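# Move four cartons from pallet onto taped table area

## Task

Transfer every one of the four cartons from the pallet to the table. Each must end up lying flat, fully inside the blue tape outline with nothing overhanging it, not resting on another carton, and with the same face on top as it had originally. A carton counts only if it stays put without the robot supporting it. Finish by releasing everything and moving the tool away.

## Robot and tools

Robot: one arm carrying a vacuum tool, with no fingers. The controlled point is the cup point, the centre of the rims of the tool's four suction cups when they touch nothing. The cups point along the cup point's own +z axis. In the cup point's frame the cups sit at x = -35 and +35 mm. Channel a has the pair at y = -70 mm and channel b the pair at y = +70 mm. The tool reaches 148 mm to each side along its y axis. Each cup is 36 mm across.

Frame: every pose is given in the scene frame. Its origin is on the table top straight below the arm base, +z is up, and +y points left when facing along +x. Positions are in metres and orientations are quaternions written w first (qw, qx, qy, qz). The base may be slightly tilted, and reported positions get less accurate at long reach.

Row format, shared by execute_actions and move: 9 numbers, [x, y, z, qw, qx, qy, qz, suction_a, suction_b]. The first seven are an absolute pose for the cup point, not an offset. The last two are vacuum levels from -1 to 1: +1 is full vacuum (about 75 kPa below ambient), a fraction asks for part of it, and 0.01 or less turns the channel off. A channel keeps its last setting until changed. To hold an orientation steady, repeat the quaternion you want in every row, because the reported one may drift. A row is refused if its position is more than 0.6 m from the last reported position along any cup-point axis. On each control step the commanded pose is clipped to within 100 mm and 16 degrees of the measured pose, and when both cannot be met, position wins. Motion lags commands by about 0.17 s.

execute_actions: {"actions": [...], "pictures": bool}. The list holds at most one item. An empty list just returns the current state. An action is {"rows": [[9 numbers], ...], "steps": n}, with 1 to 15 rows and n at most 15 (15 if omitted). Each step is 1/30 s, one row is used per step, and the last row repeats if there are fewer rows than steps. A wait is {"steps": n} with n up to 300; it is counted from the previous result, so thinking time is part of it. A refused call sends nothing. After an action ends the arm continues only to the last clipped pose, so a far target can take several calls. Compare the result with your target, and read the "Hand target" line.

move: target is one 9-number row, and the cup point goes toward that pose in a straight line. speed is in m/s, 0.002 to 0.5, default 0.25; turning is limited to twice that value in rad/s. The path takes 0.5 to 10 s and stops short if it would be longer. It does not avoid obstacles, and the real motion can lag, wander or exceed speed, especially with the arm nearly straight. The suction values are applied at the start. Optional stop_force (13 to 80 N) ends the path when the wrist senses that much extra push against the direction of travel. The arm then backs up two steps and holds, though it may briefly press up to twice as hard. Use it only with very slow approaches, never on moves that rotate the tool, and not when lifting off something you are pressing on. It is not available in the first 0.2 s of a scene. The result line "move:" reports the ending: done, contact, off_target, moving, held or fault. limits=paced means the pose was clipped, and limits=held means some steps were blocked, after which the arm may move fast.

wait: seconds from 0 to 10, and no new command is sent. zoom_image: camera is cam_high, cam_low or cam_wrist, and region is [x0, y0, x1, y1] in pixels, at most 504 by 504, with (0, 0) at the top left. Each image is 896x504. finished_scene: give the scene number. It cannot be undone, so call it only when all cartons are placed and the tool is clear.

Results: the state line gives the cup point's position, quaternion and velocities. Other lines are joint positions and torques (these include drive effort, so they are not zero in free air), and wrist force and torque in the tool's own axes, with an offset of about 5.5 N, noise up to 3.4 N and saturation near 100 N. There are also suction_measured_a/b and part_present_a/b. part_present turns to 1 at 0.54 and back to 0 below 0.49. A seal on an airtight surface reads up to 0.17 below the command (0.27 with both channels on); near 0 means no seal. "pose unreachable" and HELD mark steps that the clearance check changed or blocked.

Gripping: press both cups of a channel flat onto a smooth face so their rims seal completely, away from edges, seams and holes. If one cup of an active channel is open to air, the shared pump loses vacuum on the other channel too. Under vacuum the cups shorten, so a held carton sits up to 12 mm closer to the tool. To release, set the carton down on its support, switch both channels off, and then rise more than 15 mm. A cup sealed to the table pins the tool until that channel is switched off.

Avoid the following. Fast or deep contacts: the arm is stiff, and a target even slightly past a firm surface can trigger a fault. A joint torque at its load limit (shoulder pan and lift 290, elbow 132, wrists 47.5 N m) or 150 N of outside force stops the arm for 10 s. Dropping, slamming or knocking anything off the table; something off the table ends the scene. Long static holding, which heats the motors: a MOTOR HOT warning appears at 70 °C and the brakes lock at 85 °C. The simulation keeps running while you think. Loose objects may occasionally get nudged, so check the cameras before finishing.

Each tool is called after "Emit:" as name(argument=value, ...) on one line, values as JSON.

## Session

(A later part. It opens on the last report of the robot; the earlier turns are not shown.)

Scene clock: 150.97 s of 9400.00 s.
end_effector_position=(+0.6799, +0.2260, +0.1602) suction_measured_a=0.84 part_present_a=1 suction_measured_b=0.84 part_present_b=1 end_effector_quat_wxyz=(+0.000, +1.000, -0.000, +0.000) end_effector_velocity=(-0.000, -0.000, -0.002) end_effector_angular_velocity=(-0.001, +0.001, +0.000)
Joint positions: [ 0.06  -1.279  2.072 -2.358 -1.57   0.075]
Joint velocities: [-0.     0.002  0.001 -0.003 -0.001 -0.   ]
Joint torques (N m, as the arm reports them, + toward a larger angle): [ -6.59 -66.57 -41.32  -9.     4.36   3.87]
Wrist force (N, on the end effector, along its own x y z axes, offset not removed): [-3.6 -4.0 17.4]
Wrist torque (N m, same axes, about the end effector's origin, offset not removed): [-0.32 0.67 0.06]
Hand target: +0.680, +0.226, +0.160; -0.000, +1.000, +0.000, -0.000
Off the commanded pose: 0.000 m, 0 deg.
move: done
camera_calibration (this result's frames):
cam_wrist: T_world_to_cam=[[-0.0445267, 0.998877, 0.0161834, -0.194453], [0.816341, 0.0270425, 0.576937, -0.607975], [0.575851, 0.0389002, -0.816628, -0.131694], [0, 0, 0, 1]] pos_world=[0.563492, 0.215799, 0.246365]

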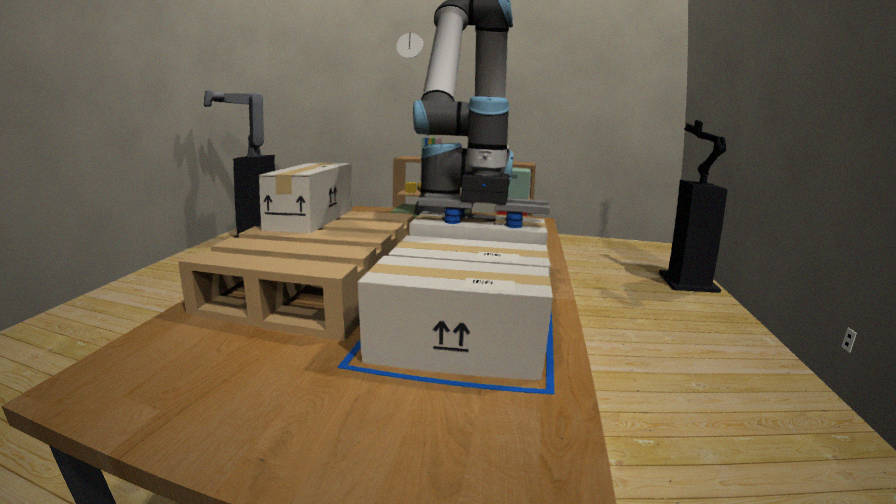

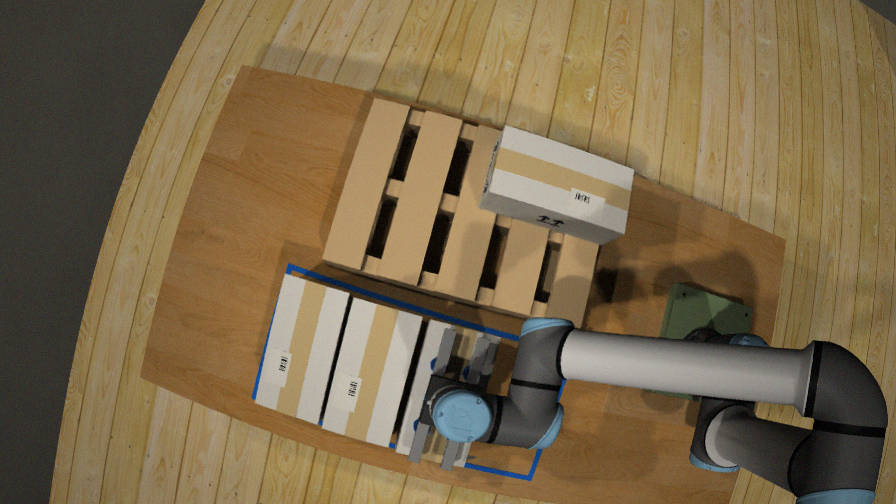

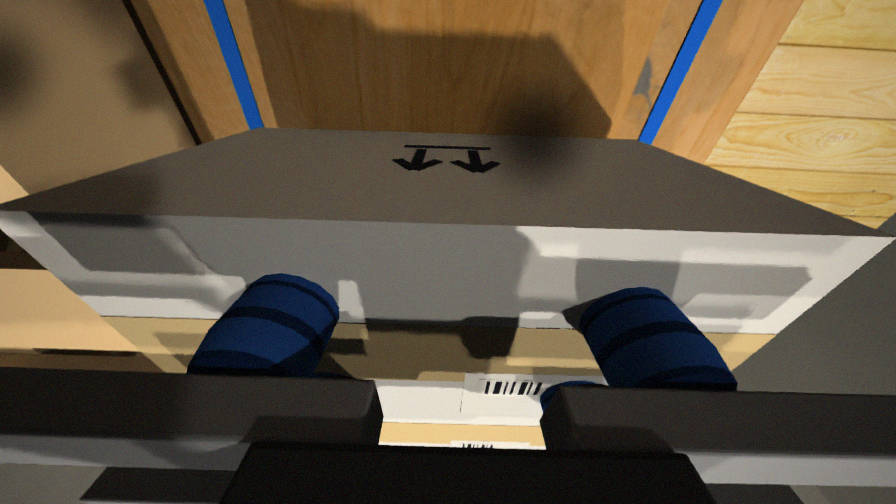

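Emit:
move(target=[0.68,0.2305,0.1385,0,1,0,0,1,1], speed=0.02, stop_force=25)

Scene clock: 153.90 s of 9400.00 s.
end_effector_position=(+0.6800, +0.2305, +0.1386) suction_measured_a=0.84 part_present_a=1 suction_measured_b=0.84 part_present_b=1 end_effector_quat_wxyz=(+0.000, +1.000, +0.000, -0.000) end_effector_velocity=(-0.001, +0.001, -0.002) end_effector_angular_velocity=(+0.001, +0.001, +0.000)
Joint positions: [ 0.066 -1.248  2.081 -2.398 -1.57   0.081]
Joint velocities: [ 0.     0.003  0.002 -0.004  0.001  0.   ]
Joint torques (N m, as the arm reports them, + toward a larger angle): [ 13.94 -65.05 -40.66  -9.58   4.36   3.69]
Wrist force (N, on the end effector, along its own x y z axes, offset not removed): [0.3 -3.3 18.8]
Wrist torque (N m, same axes, about the end effector's origin, offset not removed): [-0.57 0.24 0.33]
Hand target: +0.680, +0.230, +0.139; +0.000, +1.000, +0.000, -0.000
Off the commanded pose: 0.000 m, 0 deg.
move: done
camera_calibration (this result's frames):
cam_wrist: T_world_to_cam=[[-0.0445704, 0.998875, 0.0161963, -0.198576], [0.81636, 0.0270722, 0.576909, -0.595767], [0.575822, 0.0389351, -0.816648, -0.149509], [0, 0, 0, 1]] pos_world=[0.5636, 0.220303, 0.224823]

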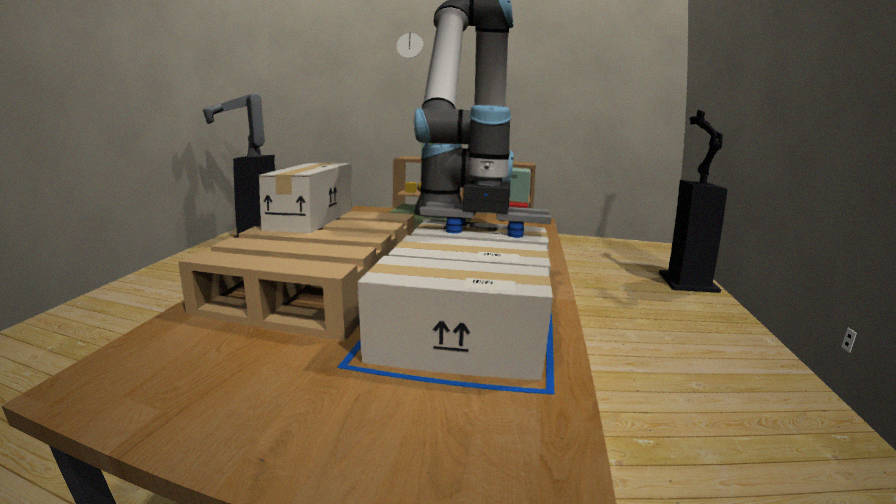

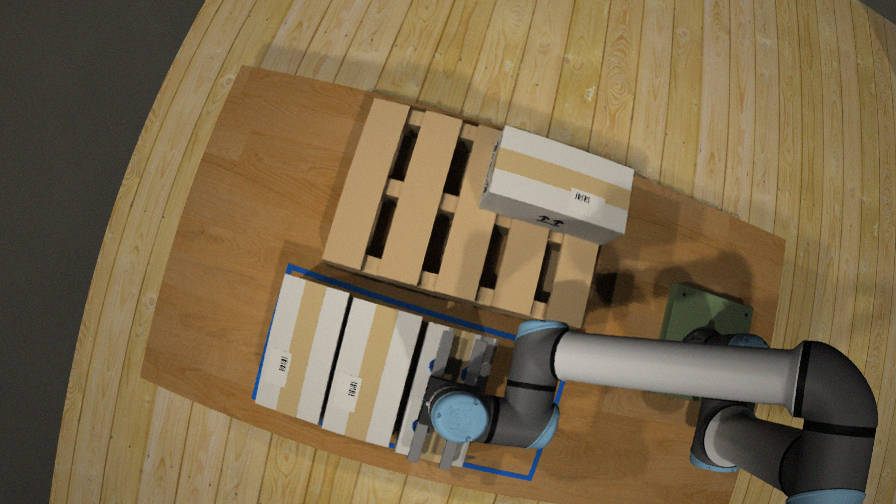

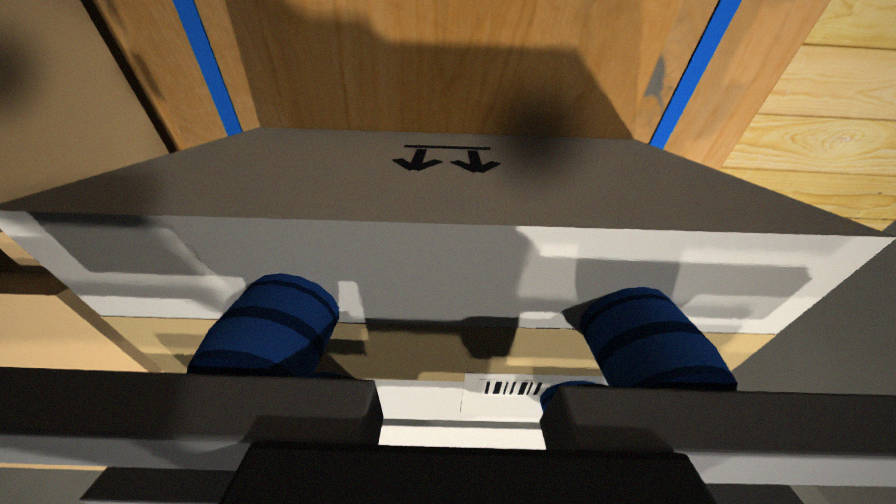

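Emit:
execute_actions(actions=[{"rows":[[0.68,0.2305,0.1372,0,1,0,0,1,1],[0.68,0.2305,0.1372,0,1,0,0,1,1],[0.68,0.2305,0.1372,0,1,0,0,1,1],[0.68,0.2305,0.1372,0,1,0,0,1,1],[0.68,0.2305,0.1372,0,1,0,0,1,1],[0.68,0.2305,0.1372,0,1,0,0,1,1],[0.68,0.2305,0.141,0,1,0,0,1,1],[0.68,0.2305,0.144,0,1,0,0,0,0]],"steps":15}], pictures=false)

Emit:
move(target=[0.68,0.2305,0.32,0,1,0,0,0,0], speed=0.15)

Emit:
move(target=[0.565,-0.268,0.33,0,0.7071,0.7071,0,0,0], speed=0.3)

Scene clock: 158.27 s of 9400.00 s.
end_effector_position=(+0.6801, +0.2305, +0.1437) suction_measured_a=0.00 part_present_a=0 suction_measured_b=0.00 part_present_b=0 end_effector_quat_wxyz=(-0.000, +1.000, -0.000, +0.000) end_effector_velocity=(-0.001, +0.000, +0.004) end_effector_angular_velocity=(+0.001, +0.004, -0.001)
Joint positions: [ 0.066 -1.255  2.079 -2.389 -1.57   0.081]
Joint velocities: [ 0.    -0.007 -0.001  0.012  0.002  0.001]
Joint torques (N m, as the arm reports them, + toward a larger angle): [ 11.02 -60.21 -38.33  -1.73   3.36   3.18]
Wrist force (N, on the end effector, along its own x y z axes, offset not removed): [-12.9 -3.4 -32.8]
Wrist torque (N m, same axes, about the end effector's origin, offset not removed): [-0.41 0.92 0.63]
Hand target: +0.680, +0.231, +0.144; -0.000, +1.000, -0.000, +0.000
Off the commanded pose: 0.000 m, 0 deg.
Steps of this call (steps 1 to 116: nothing new was sent; steps 117 to 131: all 15 steps of this action). Readings (end_effector_position | what the end effector reports):
117: (+0.6800, +0.2305, +0.1385) | suction_measured_a=0.84 part_present_a=1 suction_measured_b=0.84 part_present_b=1
118: (+0.6800, +0.2305, +0.1383) | suction_measured_a=0.84 part_present_a=1 suction_measured_b=0.84 part_present_b=1
120: (+0.6800, +0.2305, +0.1377) | suction_measured_a=0.84 part_present_a=1 suction_measured_b=0.84 part_present_b=1
124: (+0.6799, +0.2305, +0.1379) | suction_measured_a=0.43 part_present_a=0 suction_measured_b=0.43 part_present_b=0
131: the state above

Scene clock: 160.17 s of 9400.00 s.
end_effector_position=(+0.6801, +0.2305, +0.3198) suction_measured_a=0.00 part_present_a=0 suction_measured_b=0.00 part_present_b=0 end_effector_quat_wxyz=(-0.000, +1.000, -0.000, -0.000) end_effector_velocity=(+0.000, +0.000, +0.002) end_effector_angular_velocity=(+0.000, -0.000, +0.003)
Joint positions: [ 0.066 -1.448  1.937 -2.055 -1.57   0.081]
Joint velocities: [ 0.    -0.001 -0.002  0.003  0.    -0.003]
Joint torques (N m, as the arm reports them, + toward a larger angle): [-19.74 -75.6  -55.19  -2.68   3.69  -3.3 ]
Wrist force (N, on the end effector, along its own x y z axes, offset not removed): [-2.5 -5.6 -2.5]
Wrist torque (N m, same axes, about the end effector's origin, offset not removed): [-0.54 0.53 0.30]
Hand target: +0.680, +0.231, +0.320; +0.000, +1.000, -0.000, +0.000
Off the commanded pose: 0.000 m, 0 deg.
move: done
camera_calibration (this result's frames):
cam_wrist: T_world_to_cam=[[-0.0445677, 0.998875, 0.0162151, -0.201559], [0.816366, 0.0270595, 0.576901, -0.700393], [0.575813, 0.0389486, -0.816653, -0.00163049], [0, 0, 0, 1]] pos_world=[0.563733, 0.220348, 0.405994]

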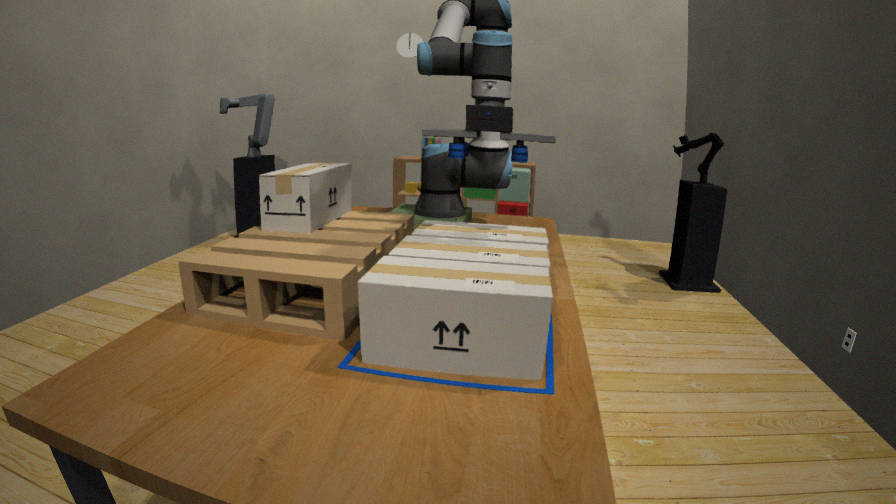

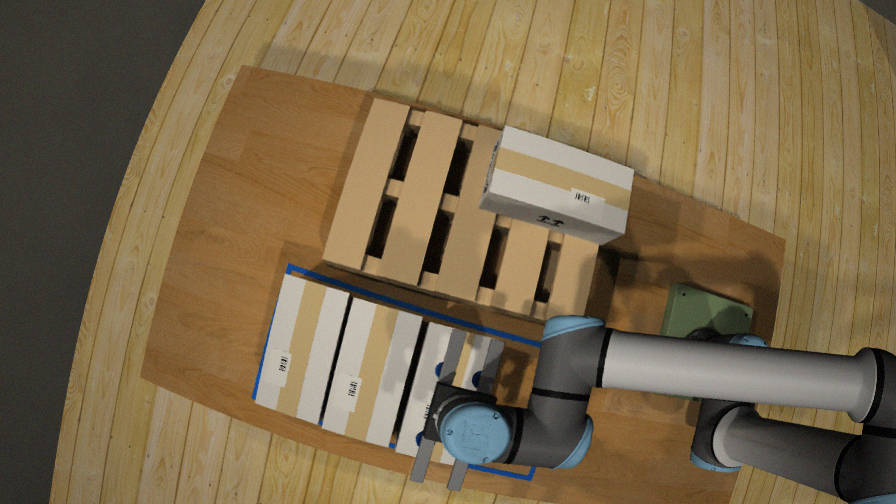

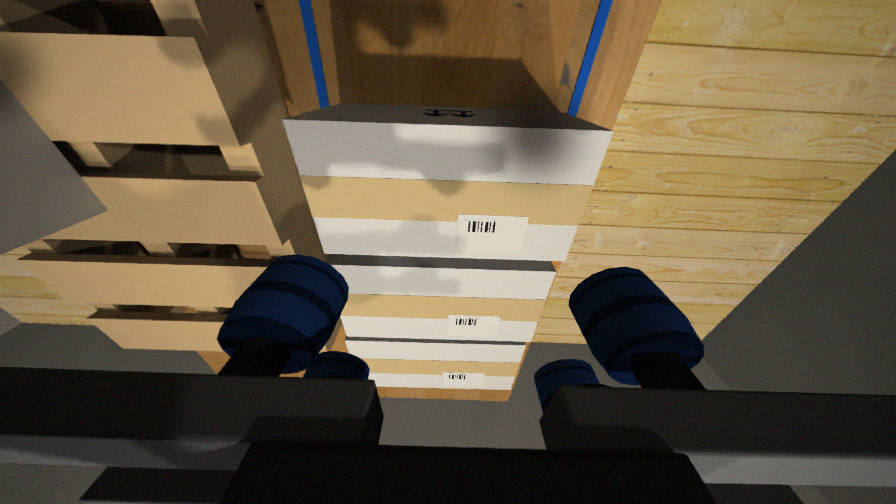

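Scene clock: 163.33 s of 9400.00 s.
end_effector_position=(+0.5643, -0.2676, +0.3300) suction_measured_a=0.00 part_present_a=0 suction_measured_b=0.00 part_present_b=0 end_effector_quat_wxyz=(+0.000, +0.707, +0.707, +0.000) end_effector_velocity=(-0.000, -0.001, -0.000) end_effector_angular_velocity=(+0.002, -0.000, +0.004)
Joint positions: [-0.738 -1.612  2.088 -2.043 -1.574 -2.293]
Joint velocities: [-0.002  0.    -0.     0.001  0.002 -0.007]
Joint torques (N m, as the arm reports them, + toward a larger angle): [-15.33 -32.59 -55.79  -2.9    4.62  -3.11]
Wrist force (N, on the end effector, along its own x y z axes, offset not removed): [0.1 -7.1 -4.8]
Wrist torque (N m, same axes, about the end effector's origin, offset not removed): [-0.88 0.21 0.29]
Hand target: +0.564, -0.268, +0.330; +0.000, +0.707, +0.707, +0.000
Off the commanded pose: 0.001 m, 0 deg.
move: done
camera_calibration (this result's frames):
cam_wrist: T_world_to_cam=[[-0.998903, -0.0440971, 0.0157399, 0.550262], [-0.0269397, 0.816233, 0.577094, 0.0887699], [-0.0382956, 0.576037, -0.816526, 0.583057], [0, 0, 0, 1]] pos_world=[0.574378, -0.384055, 0.416191]

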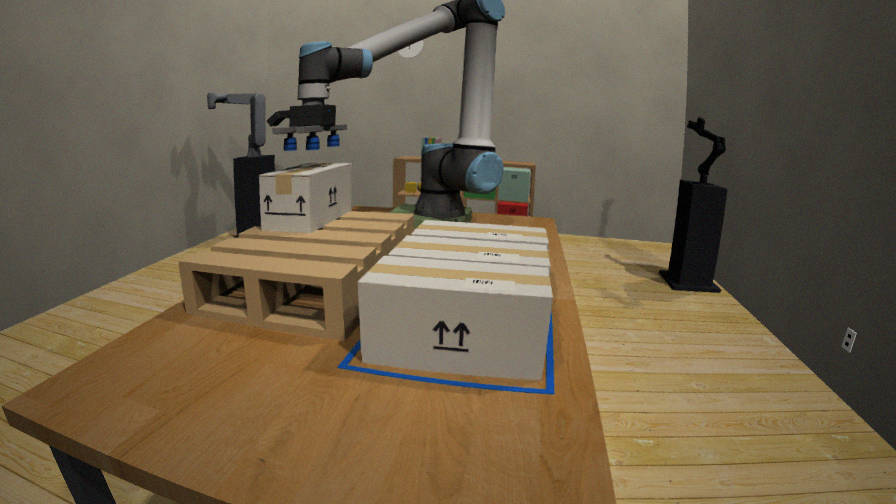

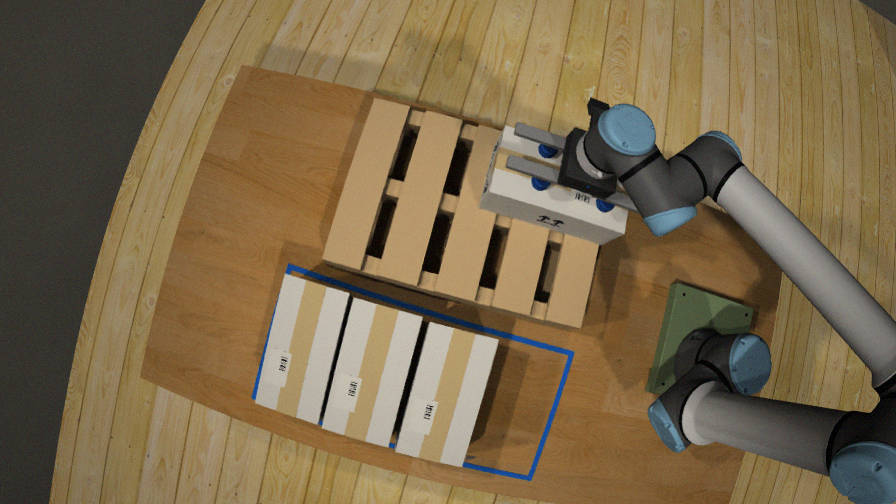

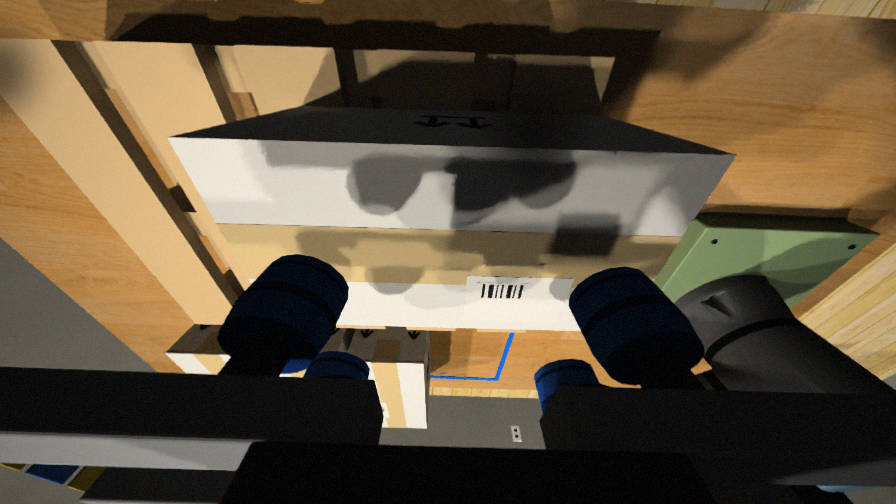

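Emit:
move(target=[0.562,-0.281,0.285,0,0.7071,0.7071,0,0,0], speed=0.1)

Emit:
move(target=[0.562,-0.281,0.265,0,0.7071,0.7071,0,1,1], speed=0.02, stop_force=25)

Emit:
move(target=[0.562,-0.281,0.33,0,0.7071,0.7071,0,1,1], speed=0.08)

Scene clock: 170.97 s of 9400.00 s.
end_effector_position=(+0.5620, -0.2809, +0.2851) suction_measured_a=0.00 part_present_a=0 suction_measured_b=0.00 part_present_b=0 end_effector_quat_wxyz=(+0.000, +0.707, +0.707, +0.000) end_effector_velocity=(-0.000, -0.000, -0.002) end_effector_angular_velocity=(-0.000, +0.001, -0.001)
Joint positions: [-0.757 -1.563  2.131 -2.135 -1.574 -2.312]
Joint velocities: [-0.001  0.002  0.002 -0.003 -0.001  0.   ]
Joint torques (N m, as the arm reports them, + toward a larger angle): [-17.36 -30.3  -39.17  -7.58  -4.14  -3.02]
Wrist force (N, on the end effector, along its own x y z axes, offset not removed): [-6.0 -3.3 -0.5]
Wrist torque (N m, same axes, about the end effector's origin, offset not removed): [-0.26 0.88 0.22]
Hand target: +0.562, -0.281, +0.285; +0.000, +0.707, +0.707, +0.000
Off the commanded pose: 0.000 m, 0 deg.
After step 90, 3.73 s passed at rest.
move: done
camera_calibration (this result's frames):
cam_wrist: T_world_to_cam=[[-0.998875, -0.0445691, 0.0161724, 0.547765], [-0.0270841, 0.816348, 0.576924, 0.12563], [-0.0389153, 0.575838, -0.816637, 0.554288], [0, 0, 0, 1]] pos_world=[0.572122, -0.397324, 0.371314]

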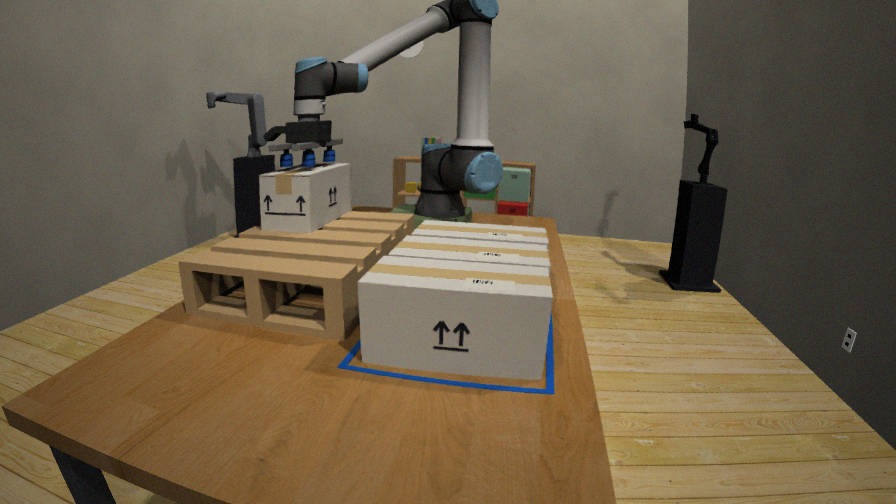

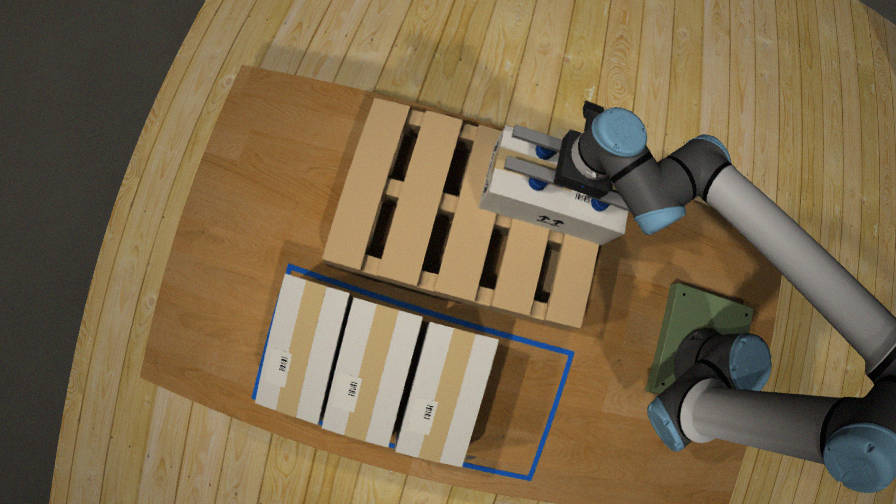

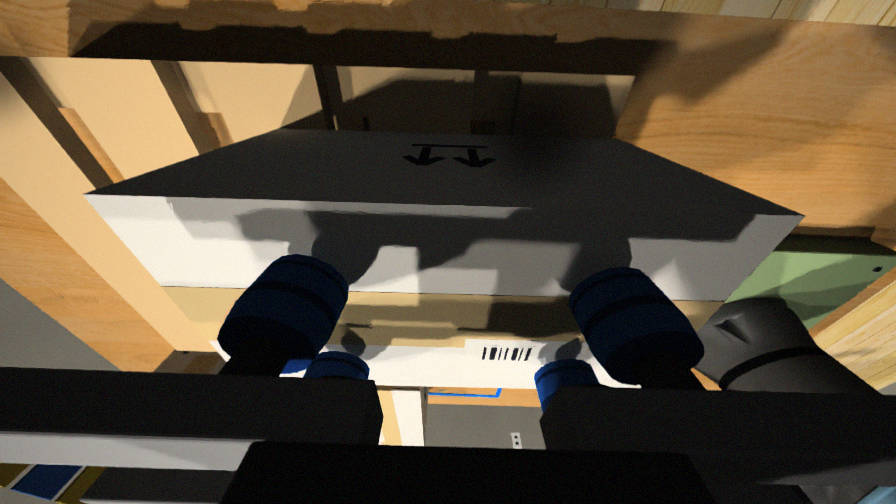

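Scene clock: 172.23 s of 9400.00 s.
end_effector_position=(+0.5620, -0.2810, +0.2651) suction_measured_a=0.62 part_present_a=1 suction_measured_b=0.62 part_present_b=1 end_effector_quat_wxyz=(-0.000, +0.707, +0.707, -0.000) end_effector_velocity=(-0.000, +0.000, -0.002) end_effector_angular_velocity=(+0.000, -0.000, +0.000)
Joint positions: [-0.757 -1.541  2.152 -2.176 -1.574 -2.312]
Joint velocities: [ 0.     0.002  0.002 -0.004  0.    -0.   ]
Joint torques (N m, as the arm reports them, + toward a larger angle): [-14.48 -42.55 -48.42  -9.09  -4.02  -2.64]
Wrist force (N, on the end effector, along its own x y z axes, offset not removed): [-2.7 -5.4 19.0]
Wrist torque (N m, same axes, about the end effector's origin, offset not removed): [-0.88 0.50 0.22]
Hand target: +0.562, -0.281, +0.265; -0.000, +0.707, +0.707, -0.000
Off the commanded pose: 0.000 m, 0 deg.
move: done
camera_calibration (this result's frames):
cam_wrist: T_world_to_cam=[[-0.998874, -0.0445651, 0.01625, 0.54808], [-0.0270356, 0.816342, 0.576936, 0.137192], [-0.0389768, 0.575847, -0.816628, 0.538016], [0, 0, 0, 1]] pos_world=[0.572143, -0.397385, 0.351301]

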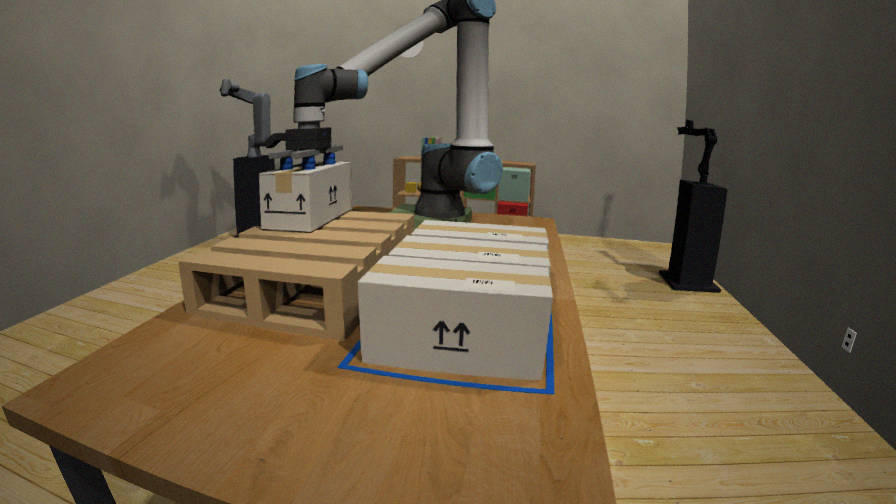

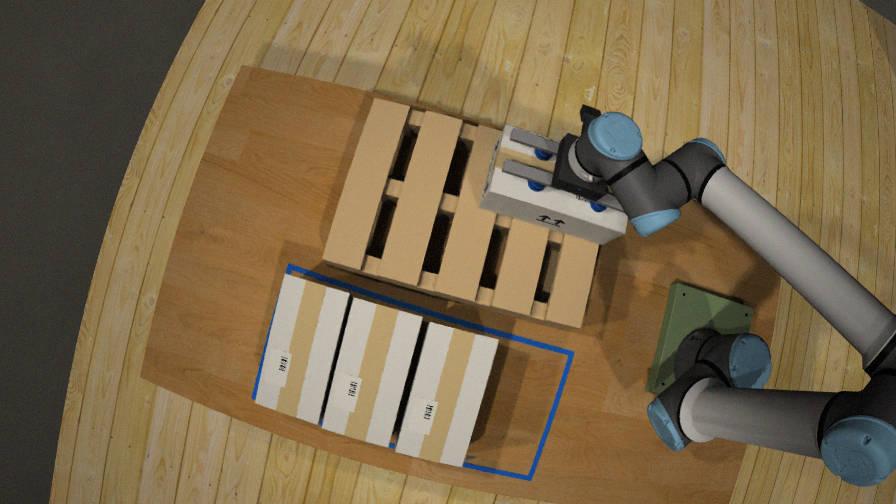

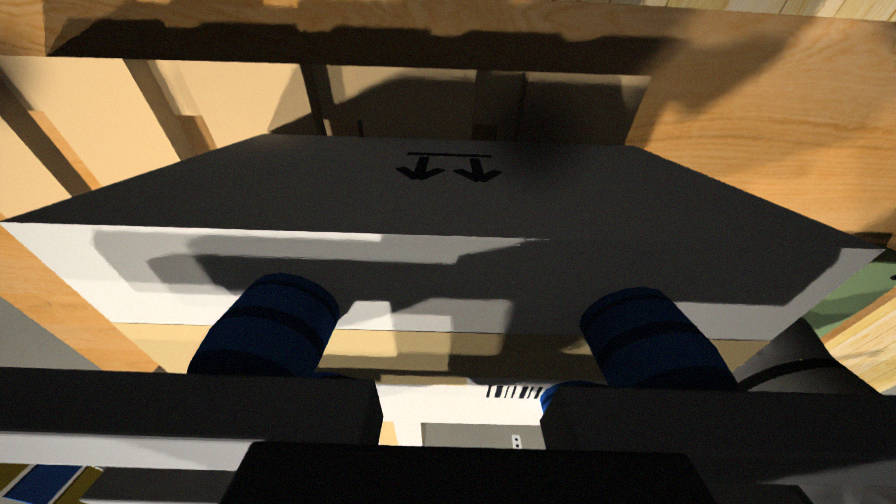

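Scene clock: 173.47 s of 9400.00 s.
end_effector_position=(+0.5620, -0.2810, +0.3299) suction_measured_a=0.84 part_present_a=1 suction_measured_b=0.84 part_present_b=1 end_effector_quat_wxyz=(-0.000, +0.707, +0.707, -0.000) end_effector_velocity=(+0.000, -0.000, +0.001) end_effector_angular_velocity=(-0.000, +0.000, +0.001)
Joint positions: [-0.757 -1.605  2.082 -2.044 -1.574 -2.312]
Joint velocities: [ 0.    -0.001 -0.002  0.003 -0.    -0.001]
Joint torques (N m, as the arm reports them, + toward a larger angle): [ 13.12 -69.24 -67.4   -4.73  -2.     3.29]
Wrist force (N, on the end effector, along its own x y z axes, offset not removed): [-6.9 -3.6 16.0]
Wrist torque (N m, same axes, about the end effector's origin, offset not removed): [-0.71 1.03 0.26]
Hand target: +0.562, -0.281, +0.330; +0.000, +0.707, +0.707, -0.000
Off the commanded pose: 0.000 m, 0 deg.
move: done
camera_calibration (this result's frames):
cam_wrist: T_world_to_cam=[[-0.998874, -0.0445712, 0.0162289, 0.547088], [-0.0270537, 0.816355, 0.576917, 0.0998935], [-0.0389624, 0.575828, -0.816642, 0.590896], [0, 0, 0, 1]] pos_world=[0.572197, -0.397419, 0.416042]

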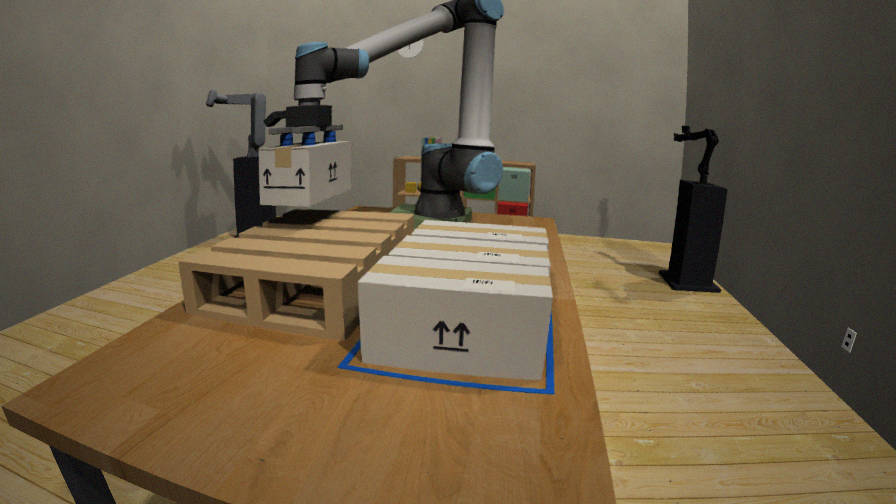

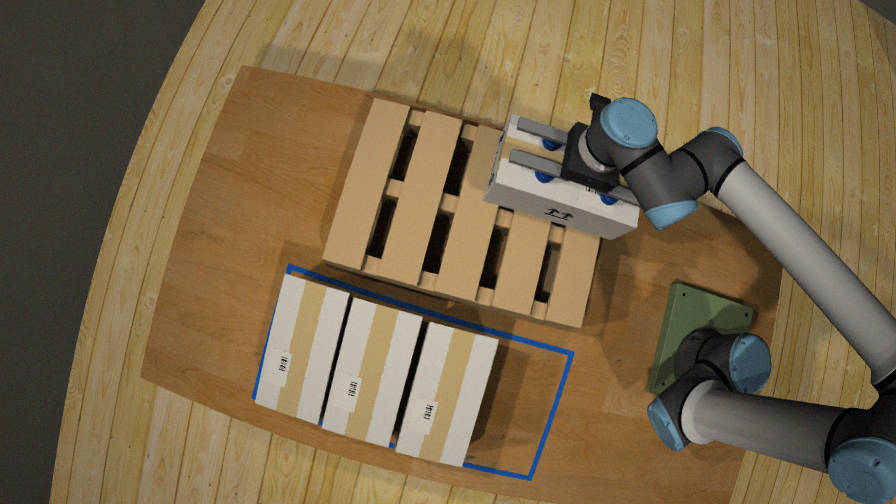

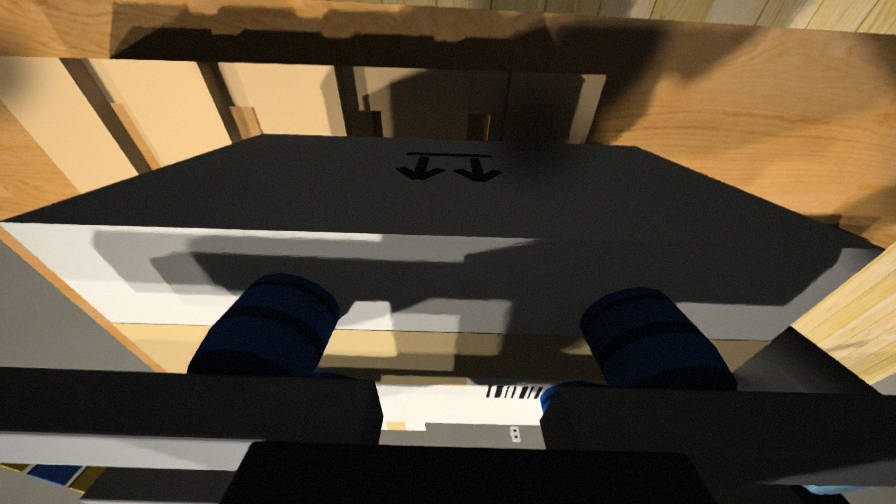

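Emit:
move(target=[0.52,0.232,0.33,0,1,0,0,1,1], speed=0.2)

Emit:
move(target=[0.52,0.232,0.16,0,1,0,0,1,1], speed=0.1)

Scene clock: 181.40 s of 9400.00 s.
end_effector_position=(+0.5207, +0.2319, +0.3300) suction_measured_a=0.84 part_present_a=1 suction_measured_b=0.84 part_present_b=1 end_effector_quat_wxyz=(+0.000, +1.000, +0.000, -0.000) end_effector_velocity=(-0.000, +0.002, -0.000) end_effector_angular_velocity=(-0.001, +0.000, -0.007)
Joint positions: [ 0.092 -1.71   2.175 -2.03  -1.57   0.107]
Joint velocities: [ 0.004  0.002 -0.001  0.    -0.001  0.01 ]
Joint torques (N m, as the arm reports them, + toward a larger angle): [ 14.69 -32.08 -68.01  -9.7   -3.43   3.6 ]
Wrist force (N, on the end effector, along its own x y z axes, offset not removed): [-5.1 -5.0 19.5]
Wrist torque (N m, same axes, about the end effector's origin, offset not removed): [-0.78 0.85 0.40]
Hand target: +0.521, +0.232, +0.330; +0.000, +1.000, +0.000, -0.000
Off the commanded pose: 0.001 m, 0 deg.
move: done
camera_calibration (this result's frames):
cam_wrist: T_world_to_cam=[[-0.0450931, 0.998854, 0.0160404, -0.209864], [0.816645, 0.0276097, 0.576479, -0.576336], [0.575376, 0.0390945, -0.816954, 0.0987296], [0, 0, 0, 1]] pos_world=[0.404392, 0.221676, 0.416269]

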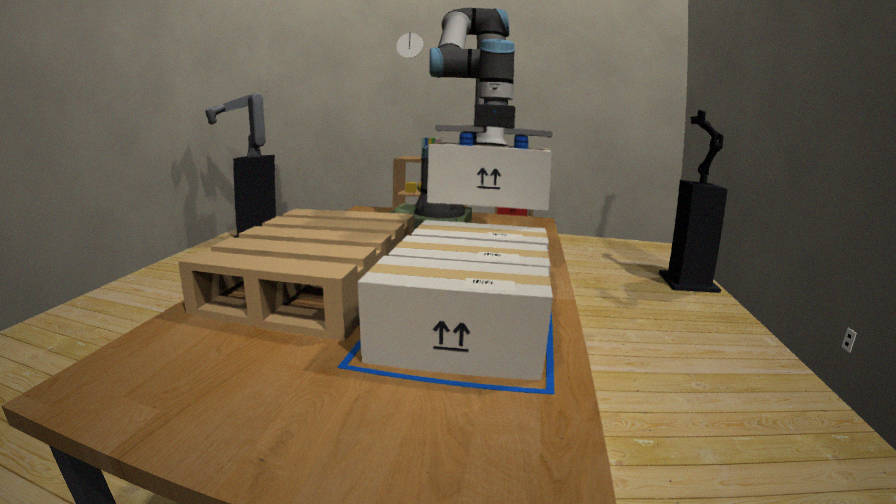

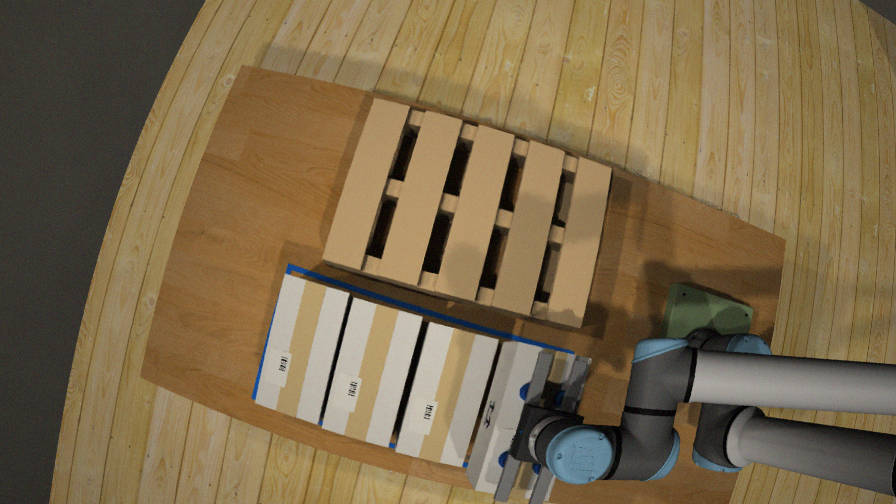

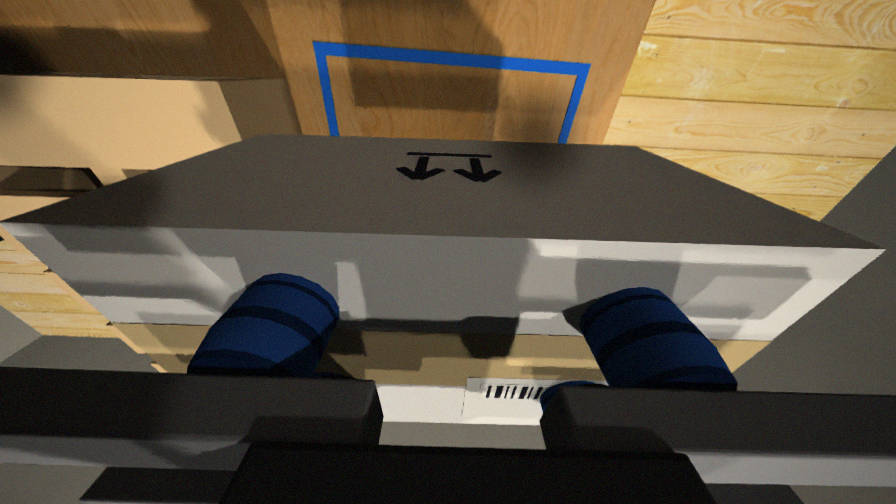

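Scene clock: 183.53 s of 9400.00 s.
end_effector_position=(+0.5199, +0.2320, +0.1602) suction_measured_a=0.84 part_present_a=1 suction_measured_b=0.84 part_present_b=1 end_effector_quat_wxyz=(-0.000, +1.000, +0.000, +0.000) end_effector_velocity=(+0.001, -0.000, -0.001) end_effector_angular_velocity=(-0.001, -0.001, -0.003)
Joint positions: [ 0.093 -1.493  2.345 -2.417 -1.57   0.108]
Joint velocities: [-0.     0.003  0.001 -0.004 -0.002  0.003]
Joint torques (N m, as the arm reports them, + toward a larger angle): [ 13.24 -41.15 -40.47  -9.76   4.48   3.74]
Wrist force (N, on the end effector, along its own x y z axes, offset not removed): [0.3 -8.1 16.9]
Wrist torque (N m, same axes, about the end effector's origin, offset not removed): [-1.35 -0.03 0.12]
Hand target: +0.520, +0.232, +0.160; -0.000, +1.000, +0.000, -0.000
Off the commanded pose: 0.000 m, 0 deg.
move: done
camera_calibration (this result's frames):
cam_wrist: T_world_to_cam=[[-0.0445716, 0.998875, 0.0162088, -0.207581], [0.81635, 0.0270652, 0.576923, -0.477517], [0.575835, 0.0389464, -0.816638, -0.0397663], [0, 0, 0, 1]] pos_world=[0.403468, 0.221821, 0.246381]

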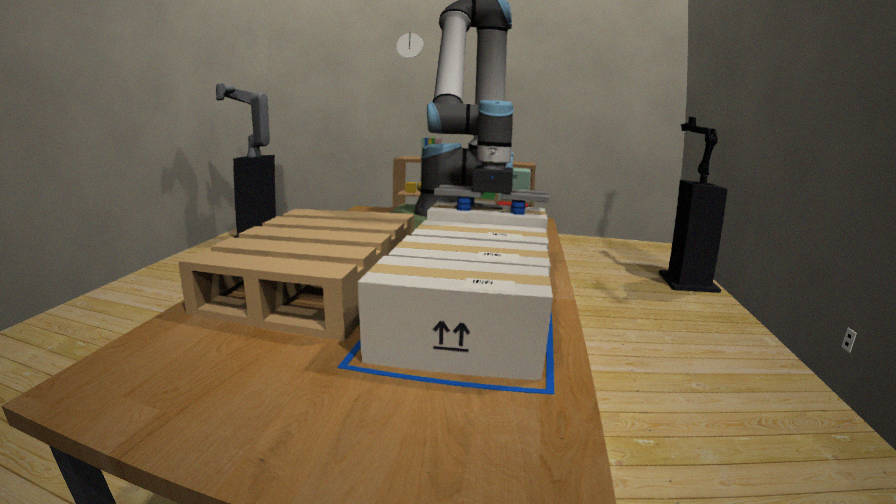

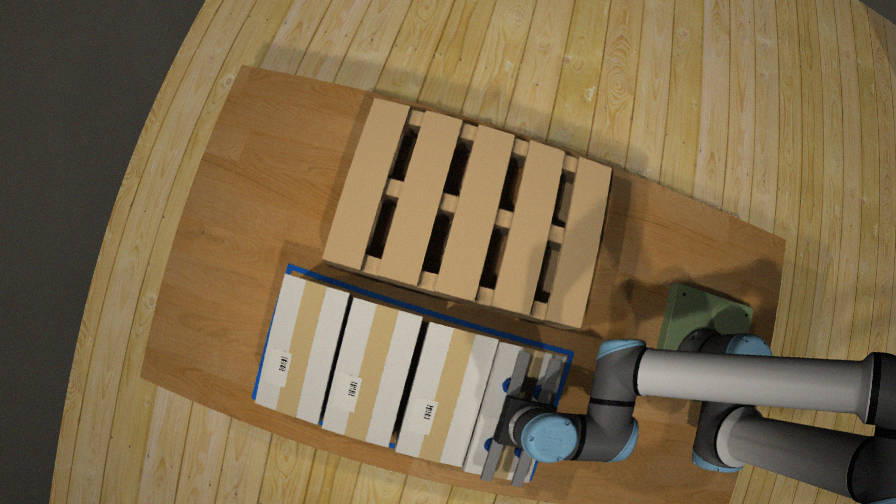

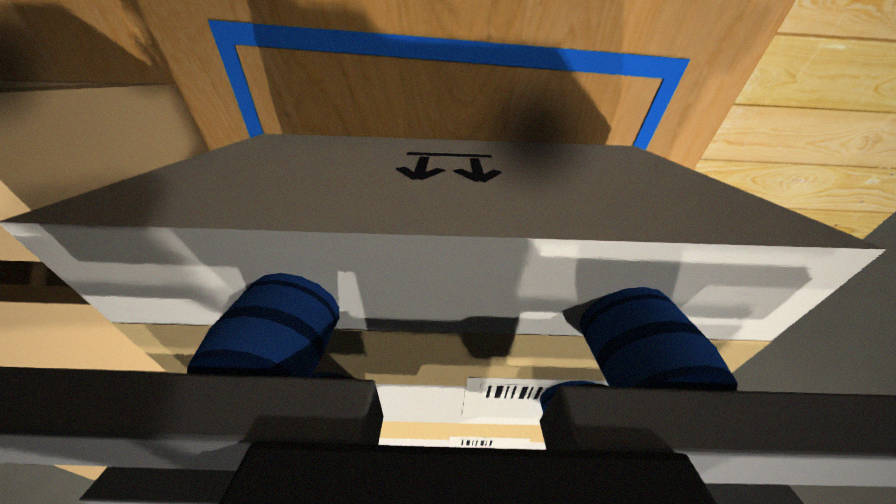

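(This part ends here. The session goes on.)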